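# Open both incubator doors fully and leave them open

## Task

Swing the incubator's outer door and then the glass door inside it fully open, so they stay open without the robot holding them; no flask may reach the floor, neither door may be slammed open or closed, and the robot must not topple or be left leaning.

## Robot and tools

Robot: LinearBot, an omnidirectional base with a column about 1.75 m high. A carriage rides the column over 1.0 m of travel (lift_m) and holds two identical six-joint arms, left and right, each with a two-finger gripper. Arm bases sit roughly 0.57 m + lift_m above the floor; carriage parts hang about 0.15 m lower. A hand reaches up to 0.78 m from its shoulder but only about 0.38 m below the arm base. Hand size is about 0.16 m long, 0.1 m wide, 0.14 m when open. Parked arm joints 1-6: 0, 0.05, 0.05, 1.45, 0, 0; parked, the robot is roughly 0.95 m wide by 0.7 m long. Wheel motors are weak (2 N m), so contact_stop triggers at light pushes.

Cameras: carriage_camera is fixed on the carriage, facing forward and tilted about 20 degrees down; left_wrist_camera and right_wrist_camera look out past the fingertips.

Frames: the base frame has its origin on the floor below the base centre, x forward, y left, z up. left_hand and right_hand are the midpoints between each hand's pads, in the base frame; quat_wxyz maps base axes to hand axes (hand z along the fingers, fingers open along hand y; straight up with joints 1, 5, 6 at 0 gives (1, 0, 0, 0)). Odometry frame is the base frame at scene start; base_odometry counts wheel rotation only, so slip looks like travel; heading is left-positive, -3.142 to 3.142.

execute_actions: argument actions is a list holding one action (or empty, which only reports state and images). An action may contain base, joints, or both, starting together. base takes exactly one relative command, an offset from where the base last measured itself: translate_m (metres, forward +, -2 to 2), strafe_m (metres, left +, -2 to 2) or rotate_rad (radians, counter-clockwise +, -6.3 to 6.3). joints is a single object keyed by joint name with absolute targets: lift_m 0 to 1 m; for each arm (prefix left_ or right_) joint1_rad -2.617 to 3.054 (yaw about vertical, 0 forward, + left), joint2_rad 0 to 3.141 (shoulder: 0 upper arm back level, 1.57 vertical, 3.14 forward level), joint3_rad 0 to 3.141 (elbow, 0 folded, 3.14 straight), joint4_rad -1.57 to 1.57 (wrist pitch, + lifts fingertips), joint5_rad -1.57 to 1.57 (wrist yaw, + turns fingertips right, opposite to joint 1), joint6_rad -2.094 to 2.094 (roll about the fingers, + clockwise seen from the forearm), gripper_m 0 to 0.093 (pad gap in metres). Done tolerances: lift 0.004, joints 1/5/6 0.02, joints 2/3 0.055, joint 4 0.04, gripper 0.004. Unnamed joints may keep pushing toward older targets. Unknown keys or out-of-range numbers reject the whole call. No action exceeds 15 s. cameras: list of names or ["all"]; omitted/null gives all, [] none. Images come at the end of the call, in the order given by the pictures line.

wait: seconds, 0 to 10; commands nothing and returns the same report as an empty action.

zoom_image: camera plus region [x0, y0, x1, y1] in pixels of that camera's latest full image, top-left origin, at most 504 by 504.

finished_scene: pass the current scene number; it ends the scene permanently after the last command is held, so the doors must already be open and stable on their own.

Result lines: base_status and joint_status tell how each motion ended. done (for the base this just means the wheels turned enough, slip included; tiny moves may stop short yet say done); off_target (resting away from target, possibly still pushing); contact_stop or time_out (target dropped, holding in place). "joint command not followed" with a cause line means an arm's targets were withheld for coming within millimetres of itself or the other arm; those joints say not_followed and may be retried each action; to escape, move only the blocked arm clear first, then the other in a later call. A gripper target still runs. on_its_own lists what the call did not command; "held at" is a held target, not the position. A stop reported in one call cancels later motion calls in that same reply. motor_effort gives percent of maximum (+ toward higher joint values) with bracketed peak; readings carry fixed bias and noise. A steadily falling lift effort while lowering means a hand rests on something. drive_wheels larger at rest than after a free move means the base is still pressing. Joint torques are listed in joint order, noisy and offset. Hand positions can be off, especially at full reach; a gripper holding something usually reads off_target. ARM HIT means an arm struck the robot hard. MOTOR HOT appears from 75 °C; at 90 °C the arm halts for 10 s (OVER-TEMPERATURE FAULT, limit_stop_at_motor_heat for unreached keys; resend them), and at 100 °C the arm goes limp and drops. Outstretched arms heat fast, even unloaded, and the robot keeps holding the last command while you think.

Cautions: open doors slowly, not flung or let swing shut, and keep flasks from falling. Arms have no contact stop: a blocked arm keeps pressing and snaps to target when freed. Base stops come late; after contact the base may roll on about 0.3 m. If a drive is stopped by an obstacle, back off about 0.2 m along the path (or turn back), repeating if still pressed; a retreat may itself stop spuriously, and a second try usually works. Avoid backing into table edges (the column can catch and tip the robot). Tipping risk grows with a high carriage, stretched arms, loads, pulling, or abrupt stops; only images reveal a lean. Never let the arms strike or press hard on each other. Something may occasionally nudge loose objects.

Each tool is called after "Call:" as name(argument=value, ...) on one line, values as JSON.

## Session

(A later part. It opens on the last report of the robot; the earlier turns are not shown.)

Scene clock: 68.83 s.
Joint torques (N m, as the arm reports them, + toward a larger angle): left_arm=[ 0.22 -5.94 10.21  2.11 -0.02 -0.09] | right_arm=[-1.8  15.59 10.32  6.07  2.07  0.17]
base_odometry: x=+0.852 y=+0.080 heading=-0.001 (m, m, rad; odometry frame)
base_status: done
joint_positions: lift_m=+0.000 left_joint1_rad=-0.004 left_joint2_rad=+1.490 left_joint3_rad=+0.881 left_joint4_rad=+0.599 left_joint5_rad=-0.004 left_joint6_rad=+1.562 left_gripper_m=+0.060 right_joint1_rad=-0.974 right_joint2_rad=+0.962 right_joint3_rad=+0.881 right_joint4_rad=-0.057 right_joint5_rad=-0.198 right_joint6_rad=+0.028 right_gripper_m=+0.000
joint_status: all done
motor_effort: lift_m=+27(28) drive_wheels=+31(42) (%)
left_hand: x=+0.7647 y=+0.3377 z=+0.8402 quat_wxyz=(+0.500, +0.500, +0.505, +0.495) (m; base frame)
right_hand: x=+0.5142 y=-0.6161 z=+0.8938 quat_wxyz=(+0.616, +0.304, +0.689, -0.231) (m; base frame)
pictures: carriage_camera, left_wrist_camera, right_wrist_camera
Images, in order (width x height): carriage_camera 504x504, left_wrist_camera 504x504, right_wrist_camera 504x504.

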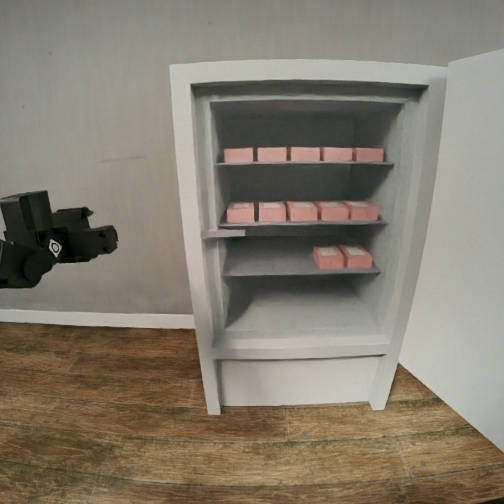

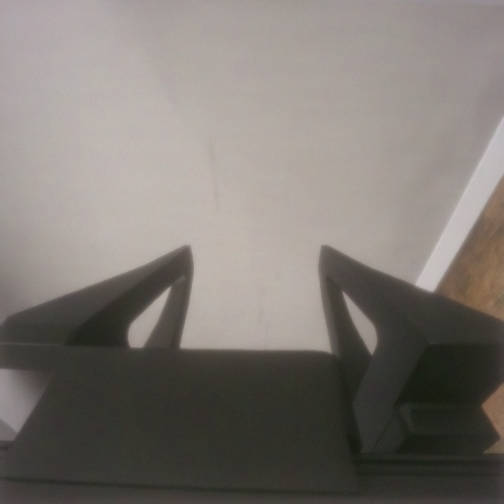

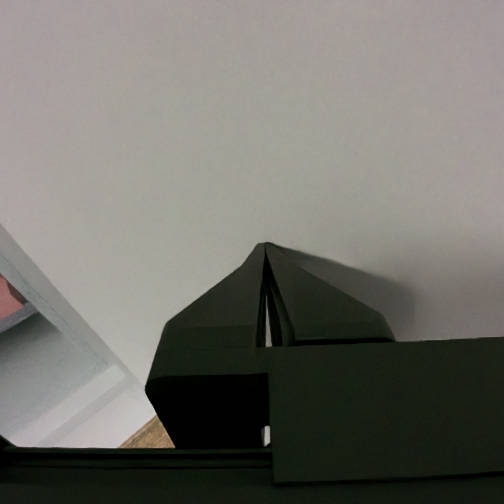

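Call:
execute_actions(actions=[{"joints":{"right_joint2_rad":0.05,"right_joint3_rad":0.05,"right_joint4_rad":1.45,"right_joint1_rad":0,"left_joint1_rad":-0.45,"left_joint5_rad":-0.45,"left_joint3_rad":0.8,"left_joint4_rad":0.7,"left_gripper_m":0.093}}], cameras=[])

Call:
execute_actions(actions=[{"base":{"strafe_m":-0.1}}], cameras=["carriage_camera","left_wrist_camera"])

Scene clock: 74.17 s.
Joint torques (N m, as the arm reports them, + toward a larger angle): left_arm=[-0.2  -5.68  6.57  2.08 -0.1  -0.09] | right_arm=[ 0.32  3.62  4.58 -0.31  0.02  0.17]
base_odometry: x=+0.852 y=+0.079 heading=-0.001 (m, m, rad; odometry frame)
base_status: not commanded
joint_positions: lift_m=+0.000 left_joint1_rad=-0.448 left_joint2_rad=+1.490 left_joint3_rad=+0.821 left_joint4_rad=+0.697 left_joint5_rad=-0.442 left_joint6_rad=+1.562 left_gripper_m=+0.093 right_joint1_rad=-0.004 right_joint2_rad=+0.062 right_joint3_rad=+0.070 right_joint4_rad=+1.456 right_joint5_rad=-0.009 right_joint6_rad=+0.028 right_gripper_m=+0.000
joint_status: all done
motor_effort: lift_m=+27(28) drive_wheels=-3(31) (%)
left_hand: x=+0.7289 y=+0.2067 z=+0.8353 quat_wxyz=(+0.513, +0.490, +0.497, +0.499) (m; base frame)
right_hand: x=+0.3121 y=-0.3373 z=+0.9935 quat_wxyz=(+0.998, -0.003, +0.053, +0.012) (m; base frame)
pictures: none
No camera images: the call's "cameras" was empty. Leave "cameras" out to get every camera's image.

Scene clock: 75.83 s.
Joint torques (N m, as the arm reports them, + toward a larger angle): left_arm=[-0.14 -5.41  6.5   2.08 -0.07 -0.1 ] | right_arm=[ 0.34  3.69  4.63 -0.29  0.03  0.17]
base_odometry: x=+0.853 y=-0.021 heading=+0.000 (m, m, rad; odometry frame)
base_status: done
joint_positions: lift_m=+0.000 left_joint1_rad=-0.448 left_joint2_rad=+1.490 left_joint3_rad=+0.821 left_joint4_rad=+0.699 left_joint5_rad=-0.443 left_joint6_rad=+1.562 left_gripper_m=+0.093 right_joint1_rad=-0.004 right_joint2_rad=+0.062 right_joint3_rad=+0.070 right_joint4_rad=+1.455 right_joint5_rad=-0.007 right_joint6_rad=+0.028 right_gripper_m=+0.000
joint_status: not commanded
motor_effort: lift_m=+27(27) drive_wheels=-3(22) (%)
left_hand: x=+0.7289 y=+0.2070 z=+0.8356 quat_wxyz=(+0.513, +0.489, +0.497, +0.500) (m; base frame)
right_hand: x=+0.3122 y=-0.3377 z=+0.9935 quat_wxyz=(+0.998, -0.002, +0.054, +0.012) (m; base frame)
pictures: carriage_camera, left_wrist_camera
Images, in order (width x height): carriage_camera 504x504, left_wrist_camera 504x504.

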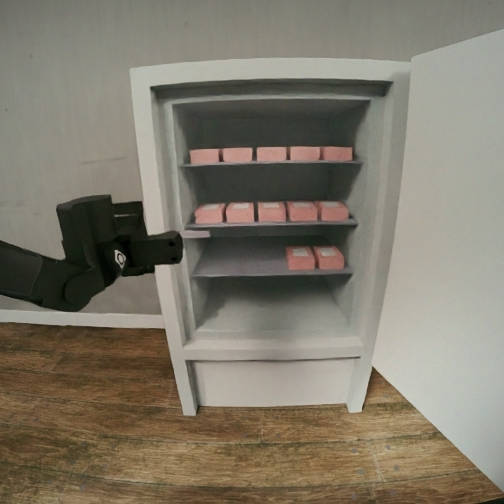

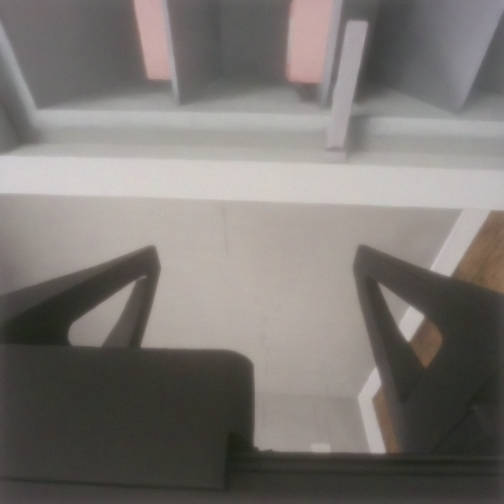

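Call:
execute_actions(actions=[{"base":{"translate_m":0.1},"joints":{"left_joint1_rad":-0.6,"left_joint5_rad":-0.6,"left_joint3_rad":0.58,"left_joint4_rad":0.9}}], cameras=["carriage_camera","left_wrist_camera"])

Scene clock: 79.27 s.
Joint torques (N m, as the arm reports them, + toward a larger angle): left_arm=[ 0.06 -4.97  6.12  2.05 -0.1  -0.1 ] | right_arm=[ 0.36  3.64  4.63 -0.27  0.02  0.17]
base_odometry: x=+0.953 y=-0.022 heading=-0.001 (m, m, rad; odometry frame)
base_status: done
joint_positions: lift_m=+0.000 left_joint1_rad=-0.601 left_joint2_rad=+1.490 left_joint3_rad=+0.597 left_joint4_rad=+0.895 left_joint5_rad=-0.593 left_joint6_rad=+1.562 left_gripper_m=+0.093 right_joint1_rad=-0.004 right_joint2_rad=+0.062 right_joint3_rad=+0.070 right_joint4_rad=+1.453 right_joint5_rad=-0.007 right_joint6_rad=+0.028 right_gripper_m=+0.000
joint_status: all done
motor_effort: lift_m=+28(28) drive_wheels=-6(21) (%)
left_hand: x=+0.6820 y=+0.1829 z=+0.7810 quat_wxyz=(+0.505, +0.499, +0.500, +0.496) (m; base frame)
right_hand: x=+0.3127 y=-0.3377 z=+0.9934 quat_wxyz=(+0.998, -0.002, +0.055, +0.012) (m; base frame)
pictures: carriage_camera, left_wrist_camera
Images, in order (width x height): carriage_camera 504x504, left_wrist_camera 504x504.

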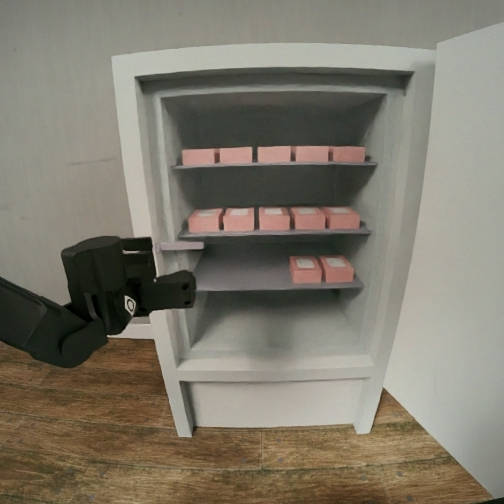

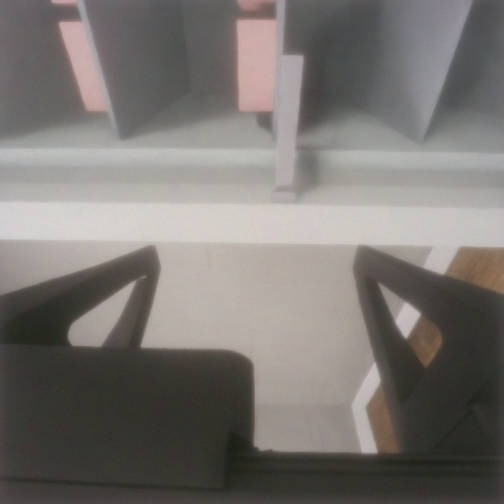

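Call:
execute_actions(actions=[{"base":{"translate_m":0.11},"joints":{"left_joint3_rad":0.53,"left_joint4_rad":0.95}}], cameras=["carriage_camera","left_wrist_camera"])

Call:
zoom_image(camera="carriage_camera", region=[90,200,250,320])

Scene clock: 83.37 s.
Joint torques (N m, as the arm reports them, + toward a larger angle): left_arm=[ 0.02 -5.    5.67  2.01 -0.09 -0.11] | right_arm=[ 0.34  3.66  4.61 -0.26  0.02  0.17]
base_odometry: x=+1.063 y=-0.022 heading=-0.002 (m, m, rad; odometry frame)
base_status: done
joint_positions: lift_m=+0.000 left_joint1_rad=-0.601 left_joint2_rad=+1.490 left_joint3_rad=+0.551 left_joint4_rad=+0.948 left_joint5_rad=-0.594 left_joint6_rad=+1.562 left_gripper_m=+0.093 right_joint1_rad=-0.004 right_joint2_rad=+0.062 right_joint3_rad=+0.070 right_joint4_rad=+1.453 right_joint5_rad=-0.006 right_joint6_rad=+0.028 right_gripper_m=+0.000
joint_status: all done
motor_effort: lift_m=+27(27) drive_wheels=-6(22) (%)
left_hand: x=+0.6759 y=+0.1873 z=+0.7734 quat_wxyz=(+0.507, +0.496, +0.500, +0.497) (m; base frame)
right_hand: x=+0.3128 y=-0.3377 z=+0.9934 quat_wxyz=(+0.998, -0.002, +0.055, +0.012) (m; base frame)
pictures: carriage_camera, left_wrist_camera
Images, in order (width x height): carriage_camera 504x504, left_wrist_camera 504x504.

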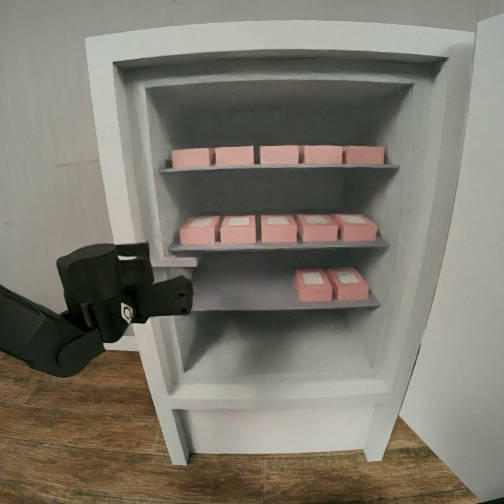

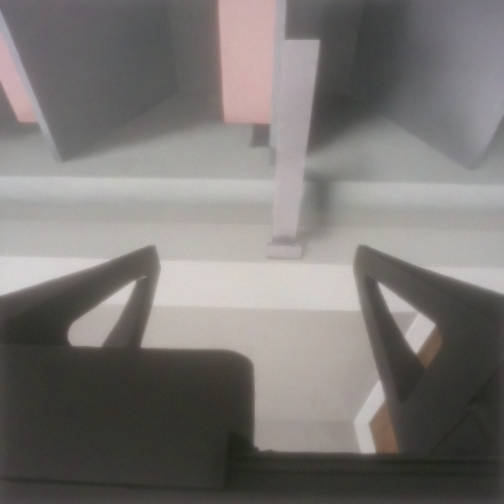

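Region (90, 200, 250, 320) of carriage_camera's 504x504 image, scaled by 3.150, with more detail than that image has; it fills the top 378 rows of this view, and the rest is white.

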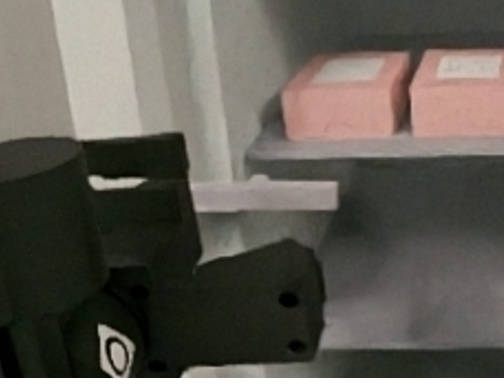

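Call:
execute_actions(actions=[{"base":{"translate_m":0.07},"joints":{"left_joint1_rad":-0.7,"left_joint5_rad":-0.7,"left_joint2_rad":1.58,"left_joint4_rad":1.03}}], cameras=["carriage_camera","left_wrist_camera"])

Scene clock: 87.17 s.
Joint torques (N m, as the arm reports them, + toward a larger angle): left_arm=[-0.18 -4.82  5.25  2.   -0.1  -0.1 ] | right_arm=[ 0.35  3.61  4.7  -0.28  0.01  0.17]
base_odometry: x=+1.133 y=-0.022 heading=-0.003 (m, m, rad; odometry frame)
base_status: done
joint_positions: lift_m=+0.000 left_joint1_rad=-0.700 left_joint2_rad=+1.565 left_joint3_rad=+0.551 left_joint4_rad=+1.029 left_joint5_rad=-0.692 left_joint6_rad=+1.562 left_gripper_m=+0.093 right_joint1_rad=-0.004 right_joint2_rad=+0.062 right_joint3_rad=+0.070 right_joint4_rad=+1.452 right_joint5_rad=-0.006 right_joint6_rad=+0.028 right_gripper_m=+0.000
joint_status: all done
motor_effort: lift_m=+27(26) drive_wheels=-6(23) (%)
left_hand: x=+0.6654 y=+0.1616 z=+0.7613 quat_wxyz=(+0.509, +0.495, +0.500, +0.496) (m; base frame)
right_hand: x=+0.3129 y=-0.3378 z=+0.9934 quat_wxyz=(+0.998, -0.002, +0.055, +0.012) (m; base frame)
pictures: carriage_camera, left_wrist_camera
Images, in order (width x height): carriage_camera 504x504, left_wrist_camera 504x504.

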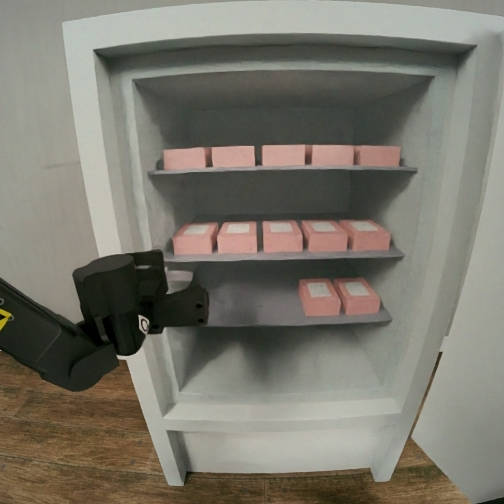

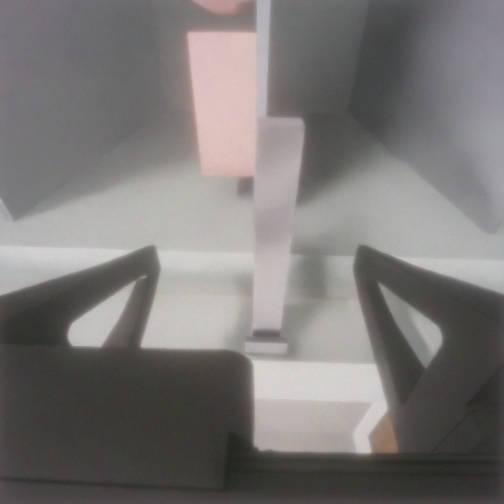

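Call:
execute_actions(actions=[{"base":{"translate_m":0.05},"joints":{"left_gripper_m":0.05}}], cameras=["left_wrist_camera"])

Call:
execute_actions(actions=[{"joints":{"left_gripper_m":0}}], cameras=["left_wrist_camera"])

Scene clock: 91.07 s.
Joint torques (N m, as the arm reports them, + toward a larger angle): left_arm=[ 5.31 -2.87  9.85  1.45  0.64 -0.21] | right_arm=[ 0.24  3.67  4.64 -0.22  0.    0.18]
base_odometry: x=+1.181 y=-0.023 heading=-0.004 (m, m, rad; odometry frame)
base_status: translate_m contact_stop (by the wheels' count: +0.048 of +0.050)
joint_positions: lift_m=+0.000 left_joint1_rad=-0.760 left_joint2_rad=+1.540 left_joint3_rad=+0.495 left_joint4_rad=+1.081 left_joint5_rad=-0.776 left_joint6_rad=+1.573 left_gripper_m=+0.050 right_joint1_rad=-0.004 right_joint2_rad=+0.062 right_joint3_rad=+0.070 right_joint4_rad=+1.449 right_joint5_rad=-0.005 right_joint6_rad=+0.028 right_gripper_m=+0.000
joint_status: all done
motor_effort: lift_m=+26(26) drive_wheels=+18(23) (%)
left_hand: x=+0.6456 y=+0.1617 z=+0.7599 quat_wxyz=(+0.508, +0.484, +0.503, +0.504) (m; base frame)
right_hand: x=+0.3137 y=-0.3379 z=+0.9933 quat_wxyz=(+0.998, -0.002, +0.057, +0.012) (m; base frame)
pictures: left_wrist_camera
Images, in order (width x height): left_wrist_camera 504x504.

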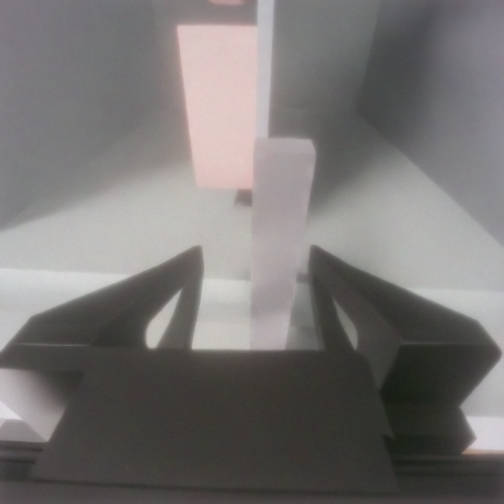

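not run: a stop came earlier in this reply.

Call:
execute_actions(actions=[{"base":{"translate_m":-0.03}}], cameras=[])

Call:
execute_actions(actions=[{"joints":{"left_gripper_m":0}}], cameras=["left_wrist_camera"])

Call:
execute_actions(actions=[{"joints":{"left_joint6_rad":0.8}}], cameras=["carriage_camera","left_wrist_camera"])

Scene clock: 94.93 s.
Joint torques (N m, as the arm reports them, + toward a larger angle): left_arm=[ 0.46 -4.2   8.67  1.81  0.04 -0.23] | right_arm=[ 0.35  3.61  4.63 -0.21  0.    0.17]
base_odometry: x=+1.151 y=-0.023 heading=-0.003 (m, m, rad; odometry frame)
base_status: done
joint_positions: lift_m=+0.000 left_joint1_rad=-0.706 left_joint2_rad=+1.558 left_joint3_rad=+0.507 left_joint4_rad=+1.045 left_joint5_rad=-0.708 left_joint6_rad=+1.573 left_gripper_m=+0.050 right_joint1_rad=-0.004 right_joint2_rad=+0.062 right_joint3_rad=+0.070 right_joint4_rad=+1.448 right_joint5_rad=-0.005 right_joint6_rad=+0.028 right_gripper_m=+0.000
joint_status: not commanded
motor_effort: lift_m=+27(28) drive_wheels=+3(18) (%)
left_hand: x=+0.6580 y=+0.1674 z=+0.7507 quat_wxyz=(+0.497, +0.502, +0.500, +0.501) (m; base frame)
right_hand: x=+0.3138 y=-0.3379 z=+0.9933 quat_wxyz=(+0.998, -0.002, +0.057, +0.012) (m; base frame)
pictures: none
No camera images: the call's "cameras" was empty. Leave "cameras" out to get every camera's image.

Scene clock: 95.53 s.
Joint torques (N m, as the arm reports them, + toward a larger angle): left_arm=[ 0.45 -4.23  8.52  1.76  0.02 -0.29] | right_arm=[ 0.39  3.53  4.7  -0.2   0.    0.17]
base_odometry: x=+1.151 y=-0.023 heading=-0.003 (m, m, rad; odometry frame)
base_status: not commanded
joint_positions: lift_m=+0.000 left_joint1_rad=-0.706 left_joint2_rad=+1.558 left_joint3_rad=+0.511 left_joint4_rad=+1.053 left_joint5_rad=-0.710 left_joint6_rad=+1.575 left_gripper_m=+0.015 right_joint1_rad=-0.004 right_joint2_rad=+0.062 right_joint3_rad=+0.070 right_joint4_rad=+1.448 right_joint5_rad=-0.005 right_joint6_rad=+0.028 right_gripper_m=+0.000
joint_status: left_gripper_m off_target (ended at +0.015, target +0.000)
motor_effort: lift_m=+27(27) drive_wheels=+4(4) (%)
left_hand: x=+0.6585 y=+0.1672 z=+0.7535 quat_wxyz=(+0.500, +0.498, +0.500, +0.502) (m; base frame)
right_hand: x=+0.3138 y=-0.3379 z=+0.9933 quat_wxyz=(+0.998, -0.002, +0.057, +0.012) (m; base frame)
pictures: left_wrist_camera
Images, in order (width x height): left_wrist_camera 504x504.

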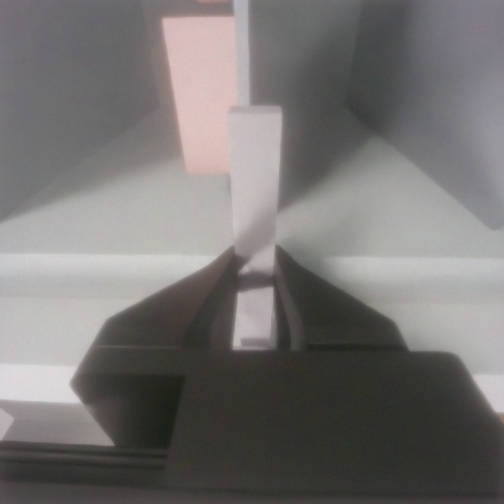

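Scene clock: 96.83 s.
Joint torques (N m, as the arm reports them, + toward a larger angle): left_arm=[ 0.46 -4.17  8.43  1.87  0.01 -0.56] | right_arm=[ 0.34  3.64  4.62 -0.21  0.01  0.17]
base_odometry: x=+1.151 y=-0.023 heading=-0.003 (m, m, rad; odometry frame)
base_status: not commanded
joint_positions: lift_m=+0.000 left_joint1_rad=-0.706 left_joint2_rad=+1.558 left_joint3_rad=+0.511 left_joint4_rad=+1.042 left_joint5_rad=-0.705 left_joint6_rad=+0.832 left_gripper_m=+0.015 right_joint1_rad=-0.004 right_joint2_rad=+0.062 right_joint3_rad=+0.070 right_joint4_rad=+1.448 right_joint5_rad=-0.005 right_joint6_rad=+0.028 right_gripper_m=+0.000
joint_status: left_joint6_rad off_target (ended at +0.832, target +0.800)
motor_effort: lift_m=+27(28) drive_wheels=+4(3) (%)
left_hand: x=+0.6585 y=+0.1665 z=+0.7512 quat_wxyz=(+0.645, +0.288, +0.647, +0.286) (m; base frame)
right_hand: x=+0.3138 y=-0.3379 z=+0.9933 quat_wxyz=(+0.998, -0.002, +0.057, +0.012) (m; base frame)
pictures: carriage_camera, left_wrist_camera
Images, in order (width x height): carriage_camera 504x504, left_wrist_camera 504x504.

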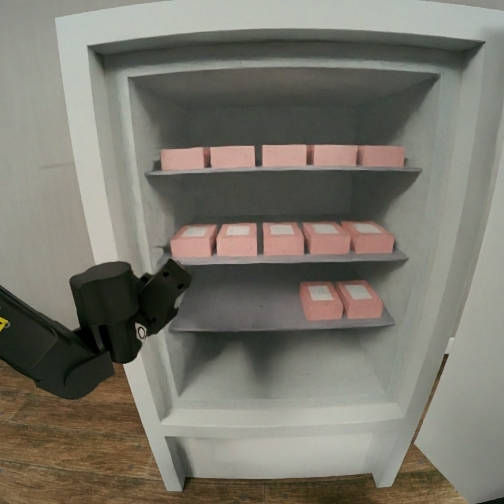

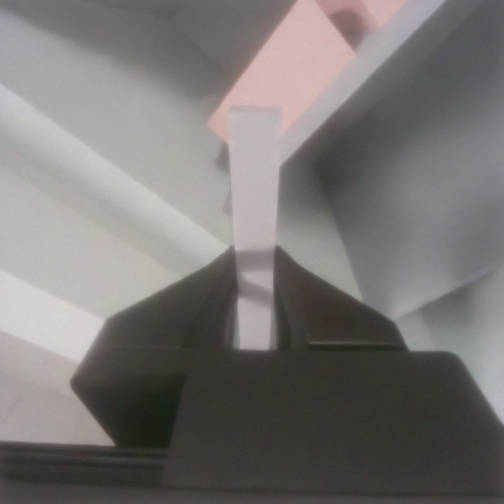

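It turns.

Call:
execute_actions(actions=[{"joints":{"left_joint6_rad":0.05}}], cameras=[])

Call:
execute_actions(actions=[{"base":{"translate_m":-0.12},"joints":{"left_joint5_rad":-0.95,"left_joint1_rad":-0.76}}], cameras=["carriage_camera","left_wrist_camera"])

Call:
execute_actions(actions=[{"base":{"translate_m":-0.15},"joints":{"left_joint5_rad":-1.5,"left_joint1_rad":-1.0,"left_joint3_rad":0.7,"left_joint2_rad":1.7}}], cameras=["carriage_camera","left_wrist_camera"])

Scene clock: 101.53 s.
Joint torques (N m, as the arm reports them, + toward a larger angle): left_arm=[ 0.46 -4.14  8.39  1.88 -0.11 -0.47] | right_arm=[ 0.35  3.62  4.64 -0.21  0.    0.17]
base_odometry: x=+1.151 y=-0.023 heading=-0.003 (m, m, rad; odometry frame)
base_status: not commanded
joint_positions: lift_m=+0.000 left_joint1_rad=-0.706 left_joint2_rad=+1.558 left_joint3_rad=+0.511 left_joint4_rad=+1.037 left_joint5_rad=-0.692 left_joint6_rad=+0.080 left_gripper_m=+0.015 right_joint1_rad=-0.004 right_joint2_rad=+0.062 right_joint3_rad=+0.070 right_joint4_rad=+1.448 right_joint5_rad=-0.005 right_joint6_rad=+0.028 right_gripper_m=+0.000
joint_status: left_joint6_rad off_target (ended at +0.080, target +0.050)
motor_effort: lift_m=+27(26) drive_wheels=+4(4) (%)
left_hand: x=+0.6585 y=+0.1642 z=+0.7502 quat_wxyz=(+0.704, +0.036, +0.709, +0.026) (m; base frame)
right_hand: x=+0.3138 y=-0.3379 z=+0.9933 quat_wxyz=(+0.998, -0.002, +0.057, +0.012) (m; base frame)
pictures: none
No camera images: the call's "cameras" was empty. Leave "cameras" out to get every camera's image.

Scene clock: 103.30 s.
Joint torques (N m, as the arm reports them, + toward a larger angle): left_arm=[ 2.37 -4.97  6.77  1.99 -1.23 -0.37] | right_arm=[ 0.32  3.59  4.61 -0.21  0.    0.18]
base_odometry: x=+1.031 y=-0.023 heading=-0.004 (m, m, rad; odometry frame)
base_status: done
joint_positions: lift_m=+0.000 left_joint1_rad=-0.788 left_joint2_rad=+1.569 left_joint3_rad=+0.530 left_joint4_rad=+1.019 left_joint5_rad=-0.808 left_joint6_rad=+0.072 left_gripper_m=+0.016 right_joint1_rad=-0.004 right_joint2_rad=+0.062 right_joint3_rad=+0.070 right_joint4_rad=+1.449 right_joint5_rad=-0.005 right_joint6_rad=+0.028 right_gripper_m=+0.000
joint_status: left_joint1_rad off_target (ended at -0.788, target -0.760); left_joint5_rad off_target (ended at -0.808, target -0.950)
motor_effort: lift_m=+28(27) drive_wheels=-3(24) (%)
left_hand: x=+0.6468 y=+0.1512 z=+0.7499 quat_wxyz=(+0.701, +0.023, +0.712, +0.037) (m; base frame)
right_hand: x=+0.3137 y=-0.3379 z=+0.9933 quat_wxyz=(+0.998, -0.002, +0.057, +0.012) (m; base frame)
pictures: carriage_camera, left_wrist_camera
Images, in order (width x height): carriage_camera 504x504, left_wrist_camera 504x504.

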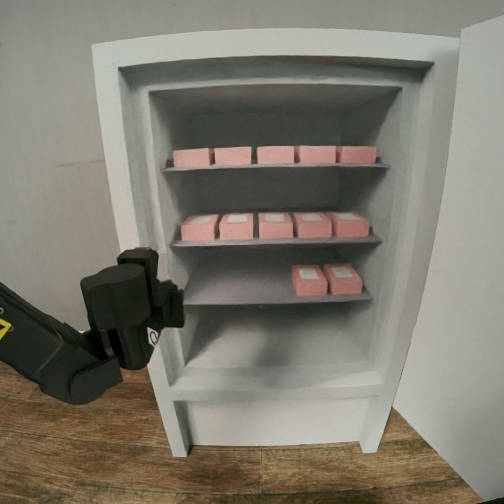

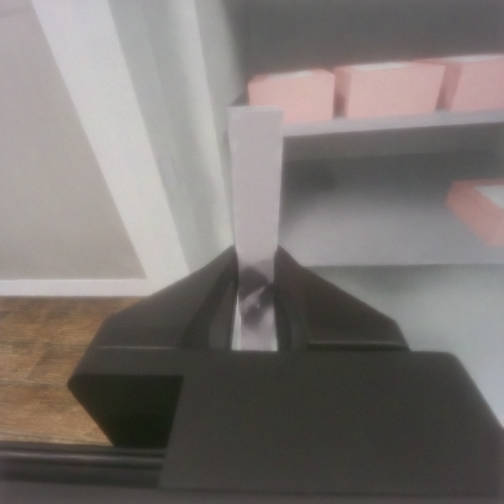

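Scene clock: 105.23 s.
Joint torques (N m, as the arm reports them, + toward a larger angle): left_arm=[ 2.66 -9.62  4.48  2.22 -3.56 -0.1 ] | right_arm=[ 0.33  3.61  4.61 -0.22  0.    0.17]
base_odometry: x=+0.881 y=-0.022 heading=-0.004 (m, m, rad; odometry frame)
base_status: done
joint_positions: lift_m=+0.000 left_joint1_rad=-1.031 left_joint2_rad=+1.736 left_joint3_rad=+0.727 left_joint4_rad=+0.979 left_joint5_rad=-1.083 left_joint6_rad=+0.048 left_gripper_m=+0.019 right_joint1_rad=-0.004 right_joint2_rad=+0.062 right_joint3_rad=+0.070 right_joint4_rad=+1.449 right_joint5_rad=-0.005 right_joint6_rad=+0.028 right_gripper_m=+0.000
joint_status: left_joint1_rad off_target (ended at -1.031, target -1.000); left_joint5_rad off_target (ended at -1.082, target -1.500); the others done
on_its_own: left_joint6_rad moved -0.023 to your old target +0.050
motor_effort: lift_m=+27(27) drive_wheels=+11(29) (%)
left_hand: x=+0.6203 y=+0.0742 z=+0.7511 quat_wxyz=(+0.701, +0.008, +0.712, +0.044) (m; base frame)
right_hand: x=+0.3137 y=-0.3379 z=+0.9933 quat_wxyz=(+0.998, -0.002, +0.057, +0.012) (m; base frame)
pictures: carriage_camera, left_wrist_camera
Images, in order (width x height): carriage_camera 504x504, left_wrist_camera 504x504.

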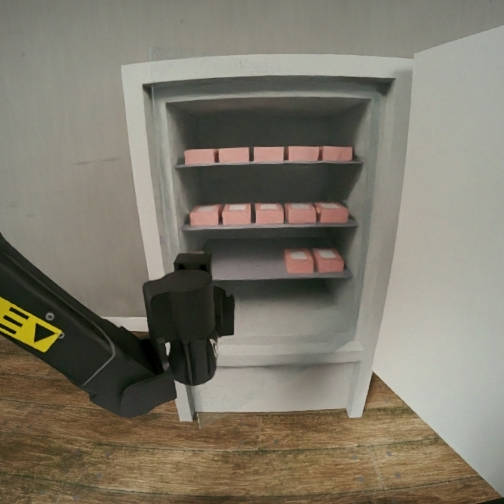

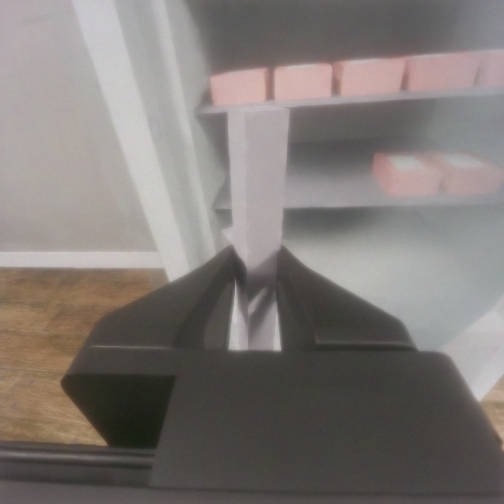

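Call:
execute_actions(actions=[{"joints":{"left_joint5_rad":-1.1,"left_joint1_rad":-1.05,"left_gripper_m":0.07}}], cameras=[])

Call:
execute_actions(actions=[{"base":{"translate_m":-0.15}}], cameras=[])

Call:
execute_actions(actions=[{"base":{"strafe_m":0.62},"joints":{"left_joint1_rad":0,"left_joint5_rad":0,"left_joint2_rad":0.05,"left_joint3_rad":0.05,"left_joint4_rad":1.45}}], cameras=[])

Call:
execute_actions(actions=[{"base":{"translate_m":0.22},"joints":{"right_joint2_rad":1.2,"right_joint3_rad":0.9,"right_joint4_rad":0.3}}], cameras=["carriage_camera","right_wrist_camera"])

Call:
execute_actions(actions=[{"base":{"strafe_m":-0.3},"joints":{"right_joint1_rad":-0.1}}], cameras=["carriage_camera","right_wrist_camera"])

Scene clock: 111.10 s.
Joint torques (N m, as the arm reports them, + toward a larger angle): left_arm=[ 0.47 -8.21  4.47  1.78 -0.05 -0.08] | right_arm=[ 0.34  3.64  4.6  -0.22  0.01  0.17]
base_odometry: x=+0.881 y=-0.022 heading=-0.004 (m, m, rad; odometry frame)
base_status: not commanded
joint_positions: lift_m=+0.000 left_joint1_rad=-1.055 left_joint2_rad=+1.717 left_joint3_rad=+0.727 left_joint4_rad=+1.022 left_joint5_rad=-1.097 left_joint6_rad=+0.048 left_gripper_m=+0.070 right_joint1_rad=-0.004 right_joint2_rad=+0.062 right_joint3_rad=+0.070 right_joint4_rad=+1.449 right_joint5_rad=-0.005 right_joint6_rad=+0.028 right_gripper_m=+0.000
joint_status: all done
motor_effort: lift_m=+28(27) drive_wheels=+0(11) (%)
left_hand: x=+0.6129 y=+0.0701 z=+0.7648 quat_wxyz=(+0.712, -0.008, +0.702, +0.022) (m; base frame)
right_hand: x=+0.3137 y=-0.3379 z=+0.9933 quat_wxyz=(+0.998, -0.002, +0.057, +0.012) (m; base frame)
pictures: none
No camera images: the call's "cameras" was empty. Leave "cameras" out to get every camera's image.

Scene clock: 113.03 s.
Joint torques (N m, as the arm reports them, + toward a larger angle): left_arm=[ 0.33 -8.16  4.42  1.77 -0.04 -0.08] | right_arm=[ 0.32  3.61  4.6  -0.22  0.01  0.17]
base_odometry: x=+0.731 y=-0.022 heading=-0.004 (m, m, rad; odometry frame)
base_status: done
joint_positions: lift_m=+0.000 left_joint1_rad=-1.055 left_joint2_rad=+1.717 left_joint3_rad=+0.727 left_joint4_rad=+1.025 left_joint5_rad=-1.097 left_joint6_rad=+0.048 left_gripper_m=+0.070 right_joint1_rad=-0.004 right_joint2_rad=+0.062 right_joint3_rad=+0.070 right_joint4_rad=+1.449 right_joint5_rad=-0.005 right_joint6_rad=+0.028 right_gripper_m=+0.000
joint_status: not commanded
motor_effort: lift_m=+27(28) drive_wheels=-3(23) (%)
left_hand: x=+0.6129 y=+0.0701 z=+0.7652 quat_wxyz=(+0.712, -0.009, +0.701, +0.021) (m; base frame)
right_hand: x=+0.3137 y=-0.3379 z=+0.9933 quat_wxyz=(+0.998, -0.002, +0.057, +0.012) (m; base frame)
pictures: none
No camera images: the call's "cameras" was empty. Leave "cameras" out to get every camera's image.

Scene clock: 116.57 s.
Joint torques (N m, as the arm reports them, + toward a larger angle): left_arm=[ 0.43  2.33  4.28 -0.21  0.02 -0.08] | right_arm=[ 0.33  3.49  4.65 -0.24  0.    0.18]
base_odometry: x=+0.733 y=+0.598 heading=-0.004 (m, m, rad; odometry frame)
base_status: done
joint_positions: lift_m=+0.000 left_joint1_rad=-0.006 left_joint2_rad=+0.068 left_joint3_rad=+0.074 left_joint4_rad=+1.452 left_joint5_rad=-0.007 left_joint6_rad=+0.048 left_gripper_m=+0.070 right_joint1_rad=-0.004 right_joint2_rad=+0.062 right_joint3_rad=+0.070 right_joint4_rad=+1.449 right_joint5_rad=-0.004 right_joint6_rad=+0.028 right_gripper_m=+0.000
joint_status: all done
motor_effort: lift_m=+27(28) drive_wheels=-5(20) (%)
left_hand: x=+0.3137 y=+0.3396 z=+0.9942 quat_wxyz=(+0.998, -0.002, +0.056, +0.021) (m; base frame)
right_hand: x=+0.3137 y=-0.3381 z=+0.9933 quat_wxyz=(+0.998, -0.001, +0.057, +0.012) (m; base frame)
pictures: none
No camera images: the call's "cameras" was empty. Leave "cameras" out to get every camera's image.

Scene clock: 118.83 s.
Joint torques (N m, as the arm reports them, + toward a larger angle): left_arm=[ 0.46  2.29  4.22 -0.18  0.02 -0.08] | right_arm=[ 0.33 -5.   10.59  2.41  0.    0.17]
base_odometry: x=+0.953 y=+0.598 heading=-0.003 (m, m, rad; odometry frame)
base_status: done
joint_positions: lift_m=+0.000 left_joint1_rad=-0.006 left_joint2_rad=+0.068 left_joint3_rad=+0.074 left_joint4_rad=+1.452 left_joint5_rad=-0.006 left_joint6_rad=+0.048 left_gripper_m=+0.070 right_joint1_rad=-0.004 right_joint2_rad=+1.202 right_joint3_rad=+0.881 right_joint4_rad=+0.298 right_joint5_rad=-0.004 right_joint6_rad=+0.028 right_gripper_m=+0.000
joint_status: all done
motor_effort: lift_m=+27(28) drive_wheels=-7(22) (%)
left_hand: x=+0.3137 y=+0.3396 z=+0.9942 quat_wxyz=(+0.998, -0.002, +0.056, +0.021) (m; base frame)
right_hand: x=+0.7070 y=-0.3398 z=+0.8906 quat_wxyz=(+0.699, +0.010, +0.715, +0.010) (m; base frame)
pictures: carriage_camera, right_wrist_camera
Images, in order (width x height): carriage_camera 504x504, right_wrist_camera 504x504.

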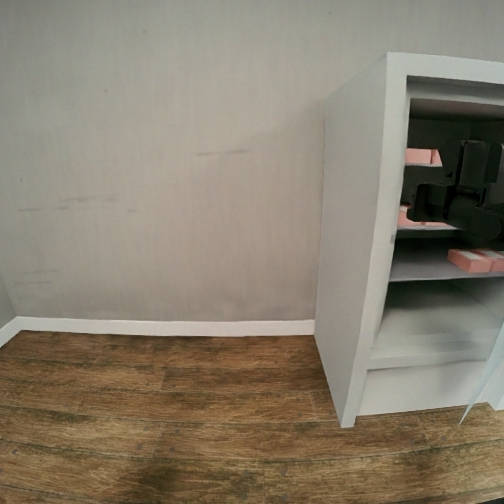

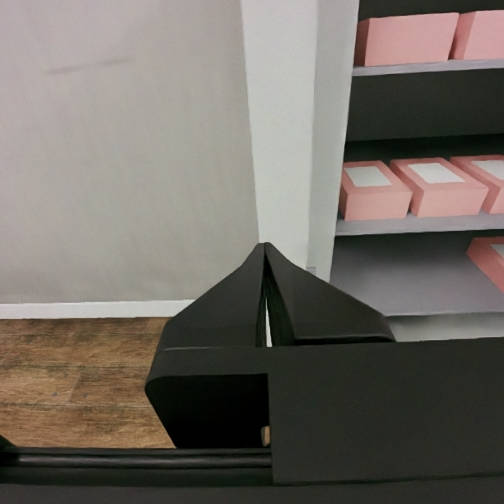

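Scene clock: 121.40 s.
Joint torques (N m, as the arm reports them, + toward a larger angle): left_arm=[ 0.3   2.34  4.26 -0.13 -0.02 -0.08] | right_arm=[-13.71   1.77  12.4    2.86  -0.11   0.13]
base_odometry: x=+0.952 y=+0.299 heading=-0.003 (m, m, rad; odometry frame)
base_status: done
joint_positions: lift_m=+0.000 left_joint1_rad=-0.005 left_joint2_rad=+0.068 left_joint3_rad=+0.074 left_joint4_rad=+1.449 left_joint5_rad=-0.001 left_joint6_rad=+0.048 left_gripper_m=+0.070 right_joint1_rad=+0.455 right_joint2_rad=+1.123 right_joint3_rad=+0.858 right_joint4_rad=+0.255 right_joint5_rad=+0.006 right_joint6_rad=+0.032 right_gripper_m=+0.000
joint_status: right_joint1_rad off_target (ended at +0.455, target -0.100)
motor_effort: lift_m=+32(32) drive_wheels=+29(49) (%)
left_hand: x=+0.3145 y=+0.3387 z=+0.9938 quat_wxyz=(+0.998, +0.001, +0.058, +0.022) (m; base frame)
right_hand: x=+0.6481 y=-0.1624 z=+0.8993 quat_wxyz=(+0.683, -0.147, +0.695, +0.168) (m; base frame)
pictures: carriage_camera, right_wrist_camera
Images, in order (width x height): carriage_camera 504x504, right_wrist_camera 504x504.

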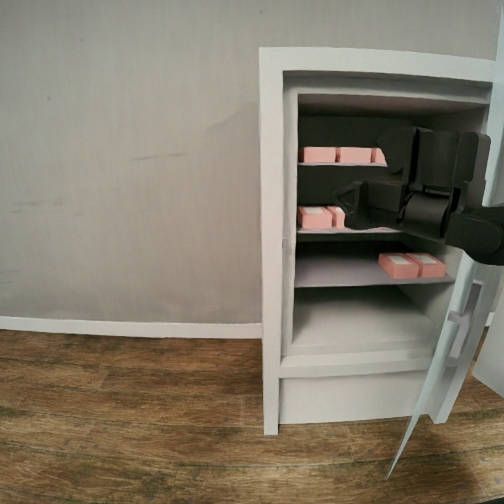

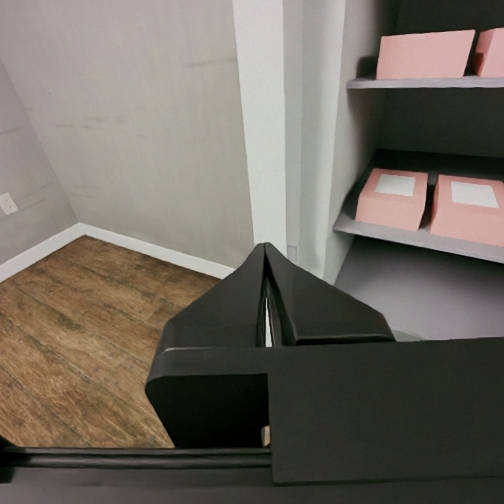

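Call:
execute_actions(actions=[{"joints":{"right_joint1_rad":0.45}}], cameras=[])

Call:
execute_actions(actions=[{"base":{"translate_m":-0.17},"joints":{"right_joint2_rad":1.8,"right_joint3_rad":1.6,"right_joint4_rad":0.2}}], cameras=["carriage_camera"])

Call:
execute_actions(actions=[{"joints":{"right_joint1_rad":0.25}}], cameras=["carriage_camera"])

Call:
execute_actions(actions=[{"joints":{"right_joint1_rad":0.05}}], cameras=["carriage_camera"])

Scene clock: 125.83 s.
Joint torques (N m, as the arm reports them, + toward a larger angle): left_arm=[ 0.32  2.31  4.27 -0.15 -0.03 -0.08] | right_arm=[-2.77 -2.01 10.05  2.68 -0.1   0.13]
base_odometry: x=+0.952 y=+0.298 heading=-0.003 (m, m, rad; odometry frame)
base_status: not commanded
joint_positions: lift_m=+0.000 left_joint1_rad=-0.005 left_joint2_rad=+0.068 left_joint3_rad=+0.074 left_joint4_rad=+1.449 left_joint5_rad=-0.001 left_joint6_rad=+0.048 left_gripper_m=+0.070 right_joint1_rad=+0.492 right_joint2_rad=+1.167 right_joint3_rad=+0.887 right_joint4_rad=+0.272 right_joint5_rad=+0.006 right_joint6_rad=+0.032 right_gripper_m=+0.000
joint_status: right_joint1_rad off_target (ended at +0.492, target +0.450)
motor_effort: lift_m=+31(32) drive_wheels=+10(29) (%)
left_hand: x=+0.3145 y=+0.3387 z=+0.9938 quat_wxyz=(+0.998, +0.001, +0.058, +0.022) (m; base frame)
right_hand: x=+0.6506 y=-0.1439 z=+0.9008 quat_wxyz=(+0.681, -0.160, +0.692, +0.180) (m; base frame)
pictures: none
No camera images: the call's "cameras" was empty. Leave "cameras" out to get every camera's image.

Scene clock: 127.87 s.
Joint torques (N m, as the arm reports them, + toward a larger angle): left_arm=[ 0.3   2.33  4.26 -0.18 -0.03 -0.08] | right_arm=[  0.35 -10.83   9.99   2.27   0.04   0.13]
base_odometry: x=+0.782 y=+0.298 heading=-0.003 (m, m, rad; odometry frame)
base_status: done
joint_positions: lift_m=+0.000 left_joint1_rad=-0.005 left_joint2_rad=+0.068 left_joint3_rad=+0.074 left_joint4_rad=+1.450 left_joint5_rad=-0.001 left_joint6_rad=+0.048 left_gripper_m=+0.070 right_joint1_rad=+0.445 right_joint2_rad=+1.797 right_joint3_rad=+1.588 right_joint4_rad=+0.212 right_joint5_rad=-0.008 right_joint6_rad=+0.032 right_gripper_m=+0.000
joint_status: all done
on_its_own: right_joint1_rad moved -0.047 to your old target +0.450
motor_effort: lift_m=+31(32) drive_wheels=-4(23) (%)
left_hand: x=+0.3144 y=+0.3387 z=+0.9938 quat_wxyz=(+0.998, +0.001, +0.057, +0.022) (m; base frame)
right_hand: x=+0.8052 y=-0.0889 z=+0.9362 quat_wxyz=(+0.687, -0.147, +0.690, +0.170) (m; base frame)
pictures: carriage_camera
Images, in order (width x height): carriage_camera 504x504.

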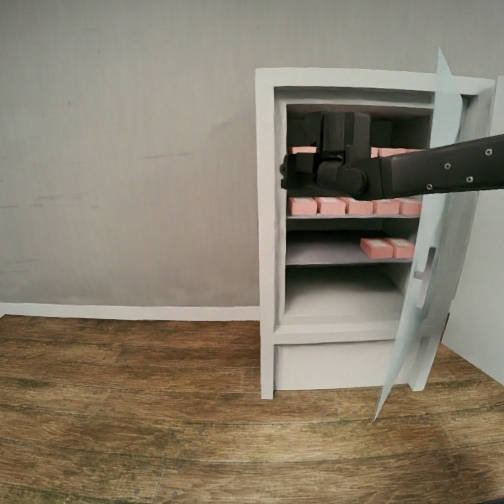

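Scene clock: 128.80 s.
Joint torques (N m, as the arm reports them, + toward a larger angle): left_arm=[ 0.35  2.36  4.24 -0.18 -0.01 -0.09] | right_arm=[  0.33 -10.78   9.91   2.25  -0.05   0.13]
base_odometry: x=+0.782 y=+0.298 heading=-0.003 (m, m, rad; odometry frame)
base_status: not commanded
joint_positions: lift_m=+0.000 left_joint1_rad=-0.005 left_joint2_rad=+0.068 left_joint3_rad=+0.074 left_joint4_rad=+1.450 left_joint5_rad=-0.001 left_joint6_rad=+0.048 left_gripper_m=+0.070 right_joint1_rad=+0.245 right_joint2_rad=+1.797 right_joint3_rad=+1.588 right_joint4_rad=+0.212 right_joint5_rad=+0.002 right_joint6_rad=+0.032 right_gripper_m=+0.000
joint_status: all done
motor_effort: lift_m=+32(32) drive_wheels=-3(4) (%)
left_hand: x=+0.3144 y=+0.3387 z=+0.9938 quat_wxyz=(+0.998, +0.001, +0.057, +0.022) (m; base frame)
right_hand: x=+0.8450 y=-0.1992 z=+0.9362 quat_wxyz=(+0.702, -0.074, +0.702, +0.097) (m; base frame)
pictures: carriage_camera
Images, in order (width x height): carriage_camera 504x504.

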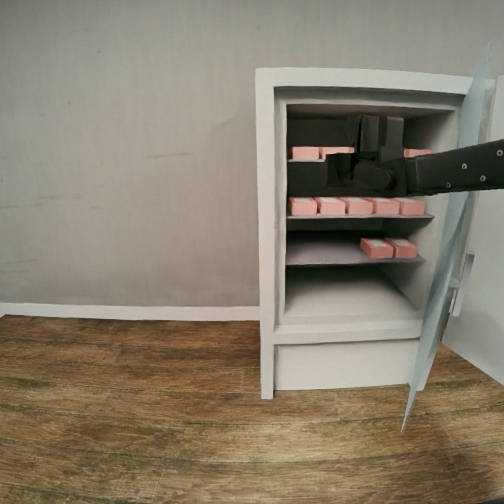

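Scene clock: 129.73 s.
Joint torques (N m, as the arm reports them, + toward a larger angle): left_arm=[ 0.32  2.43  4.26 -0.18 -0.03 -0.08] | right_arm=[  0.17 -10.85   9.88   2.29  -0.1    0.13]
base_odometry: x=+0.782 y=+0.298 heading=-0.003 (m, m, rad; odometry frame)
base_status: not commanded
joint_positions: lift_m=+0.000 left_joint1_rad=-0.005 left_joint2_rad=+0.068 left_joint3_rad=+0.074 left_joint4_rad=+1.450 left_joint5_rad=-0.001 left_joint6_rad=+0.048 left_gripper_m=+0.070 right_joint1_rad=+0.045 right_joint2_rad=+1.797 right_joint3_rad=+1.588 right_joint4_rad=+0.212 right_joint5_rad=+0.004 right_joint6_rad=+0.032 right_gripper_m=+0.000
joint_status: all done
motor_effort: lift_m=+31(31) drive_wheels=-3(3) (%)
left_hand: x=+0.3144 y=+0.3387 z=+0.9938 quat_wxyz=(+0.998, +0.001, +0.057, +0.022) (m; base frame)
right_hand: x=+0.8615 y=-0.3135 z=+0.9362 quat_wxyz=(+0.708, -0.003, +0.706, +0.026) (m; base frame)
pictures: carriage_camera
Images, in order (width x height): carriage_camera 504x504.

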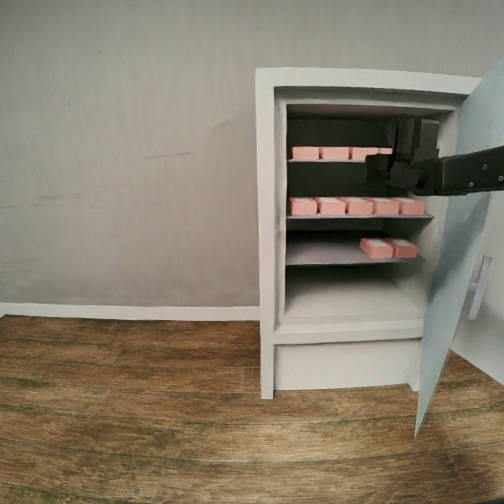

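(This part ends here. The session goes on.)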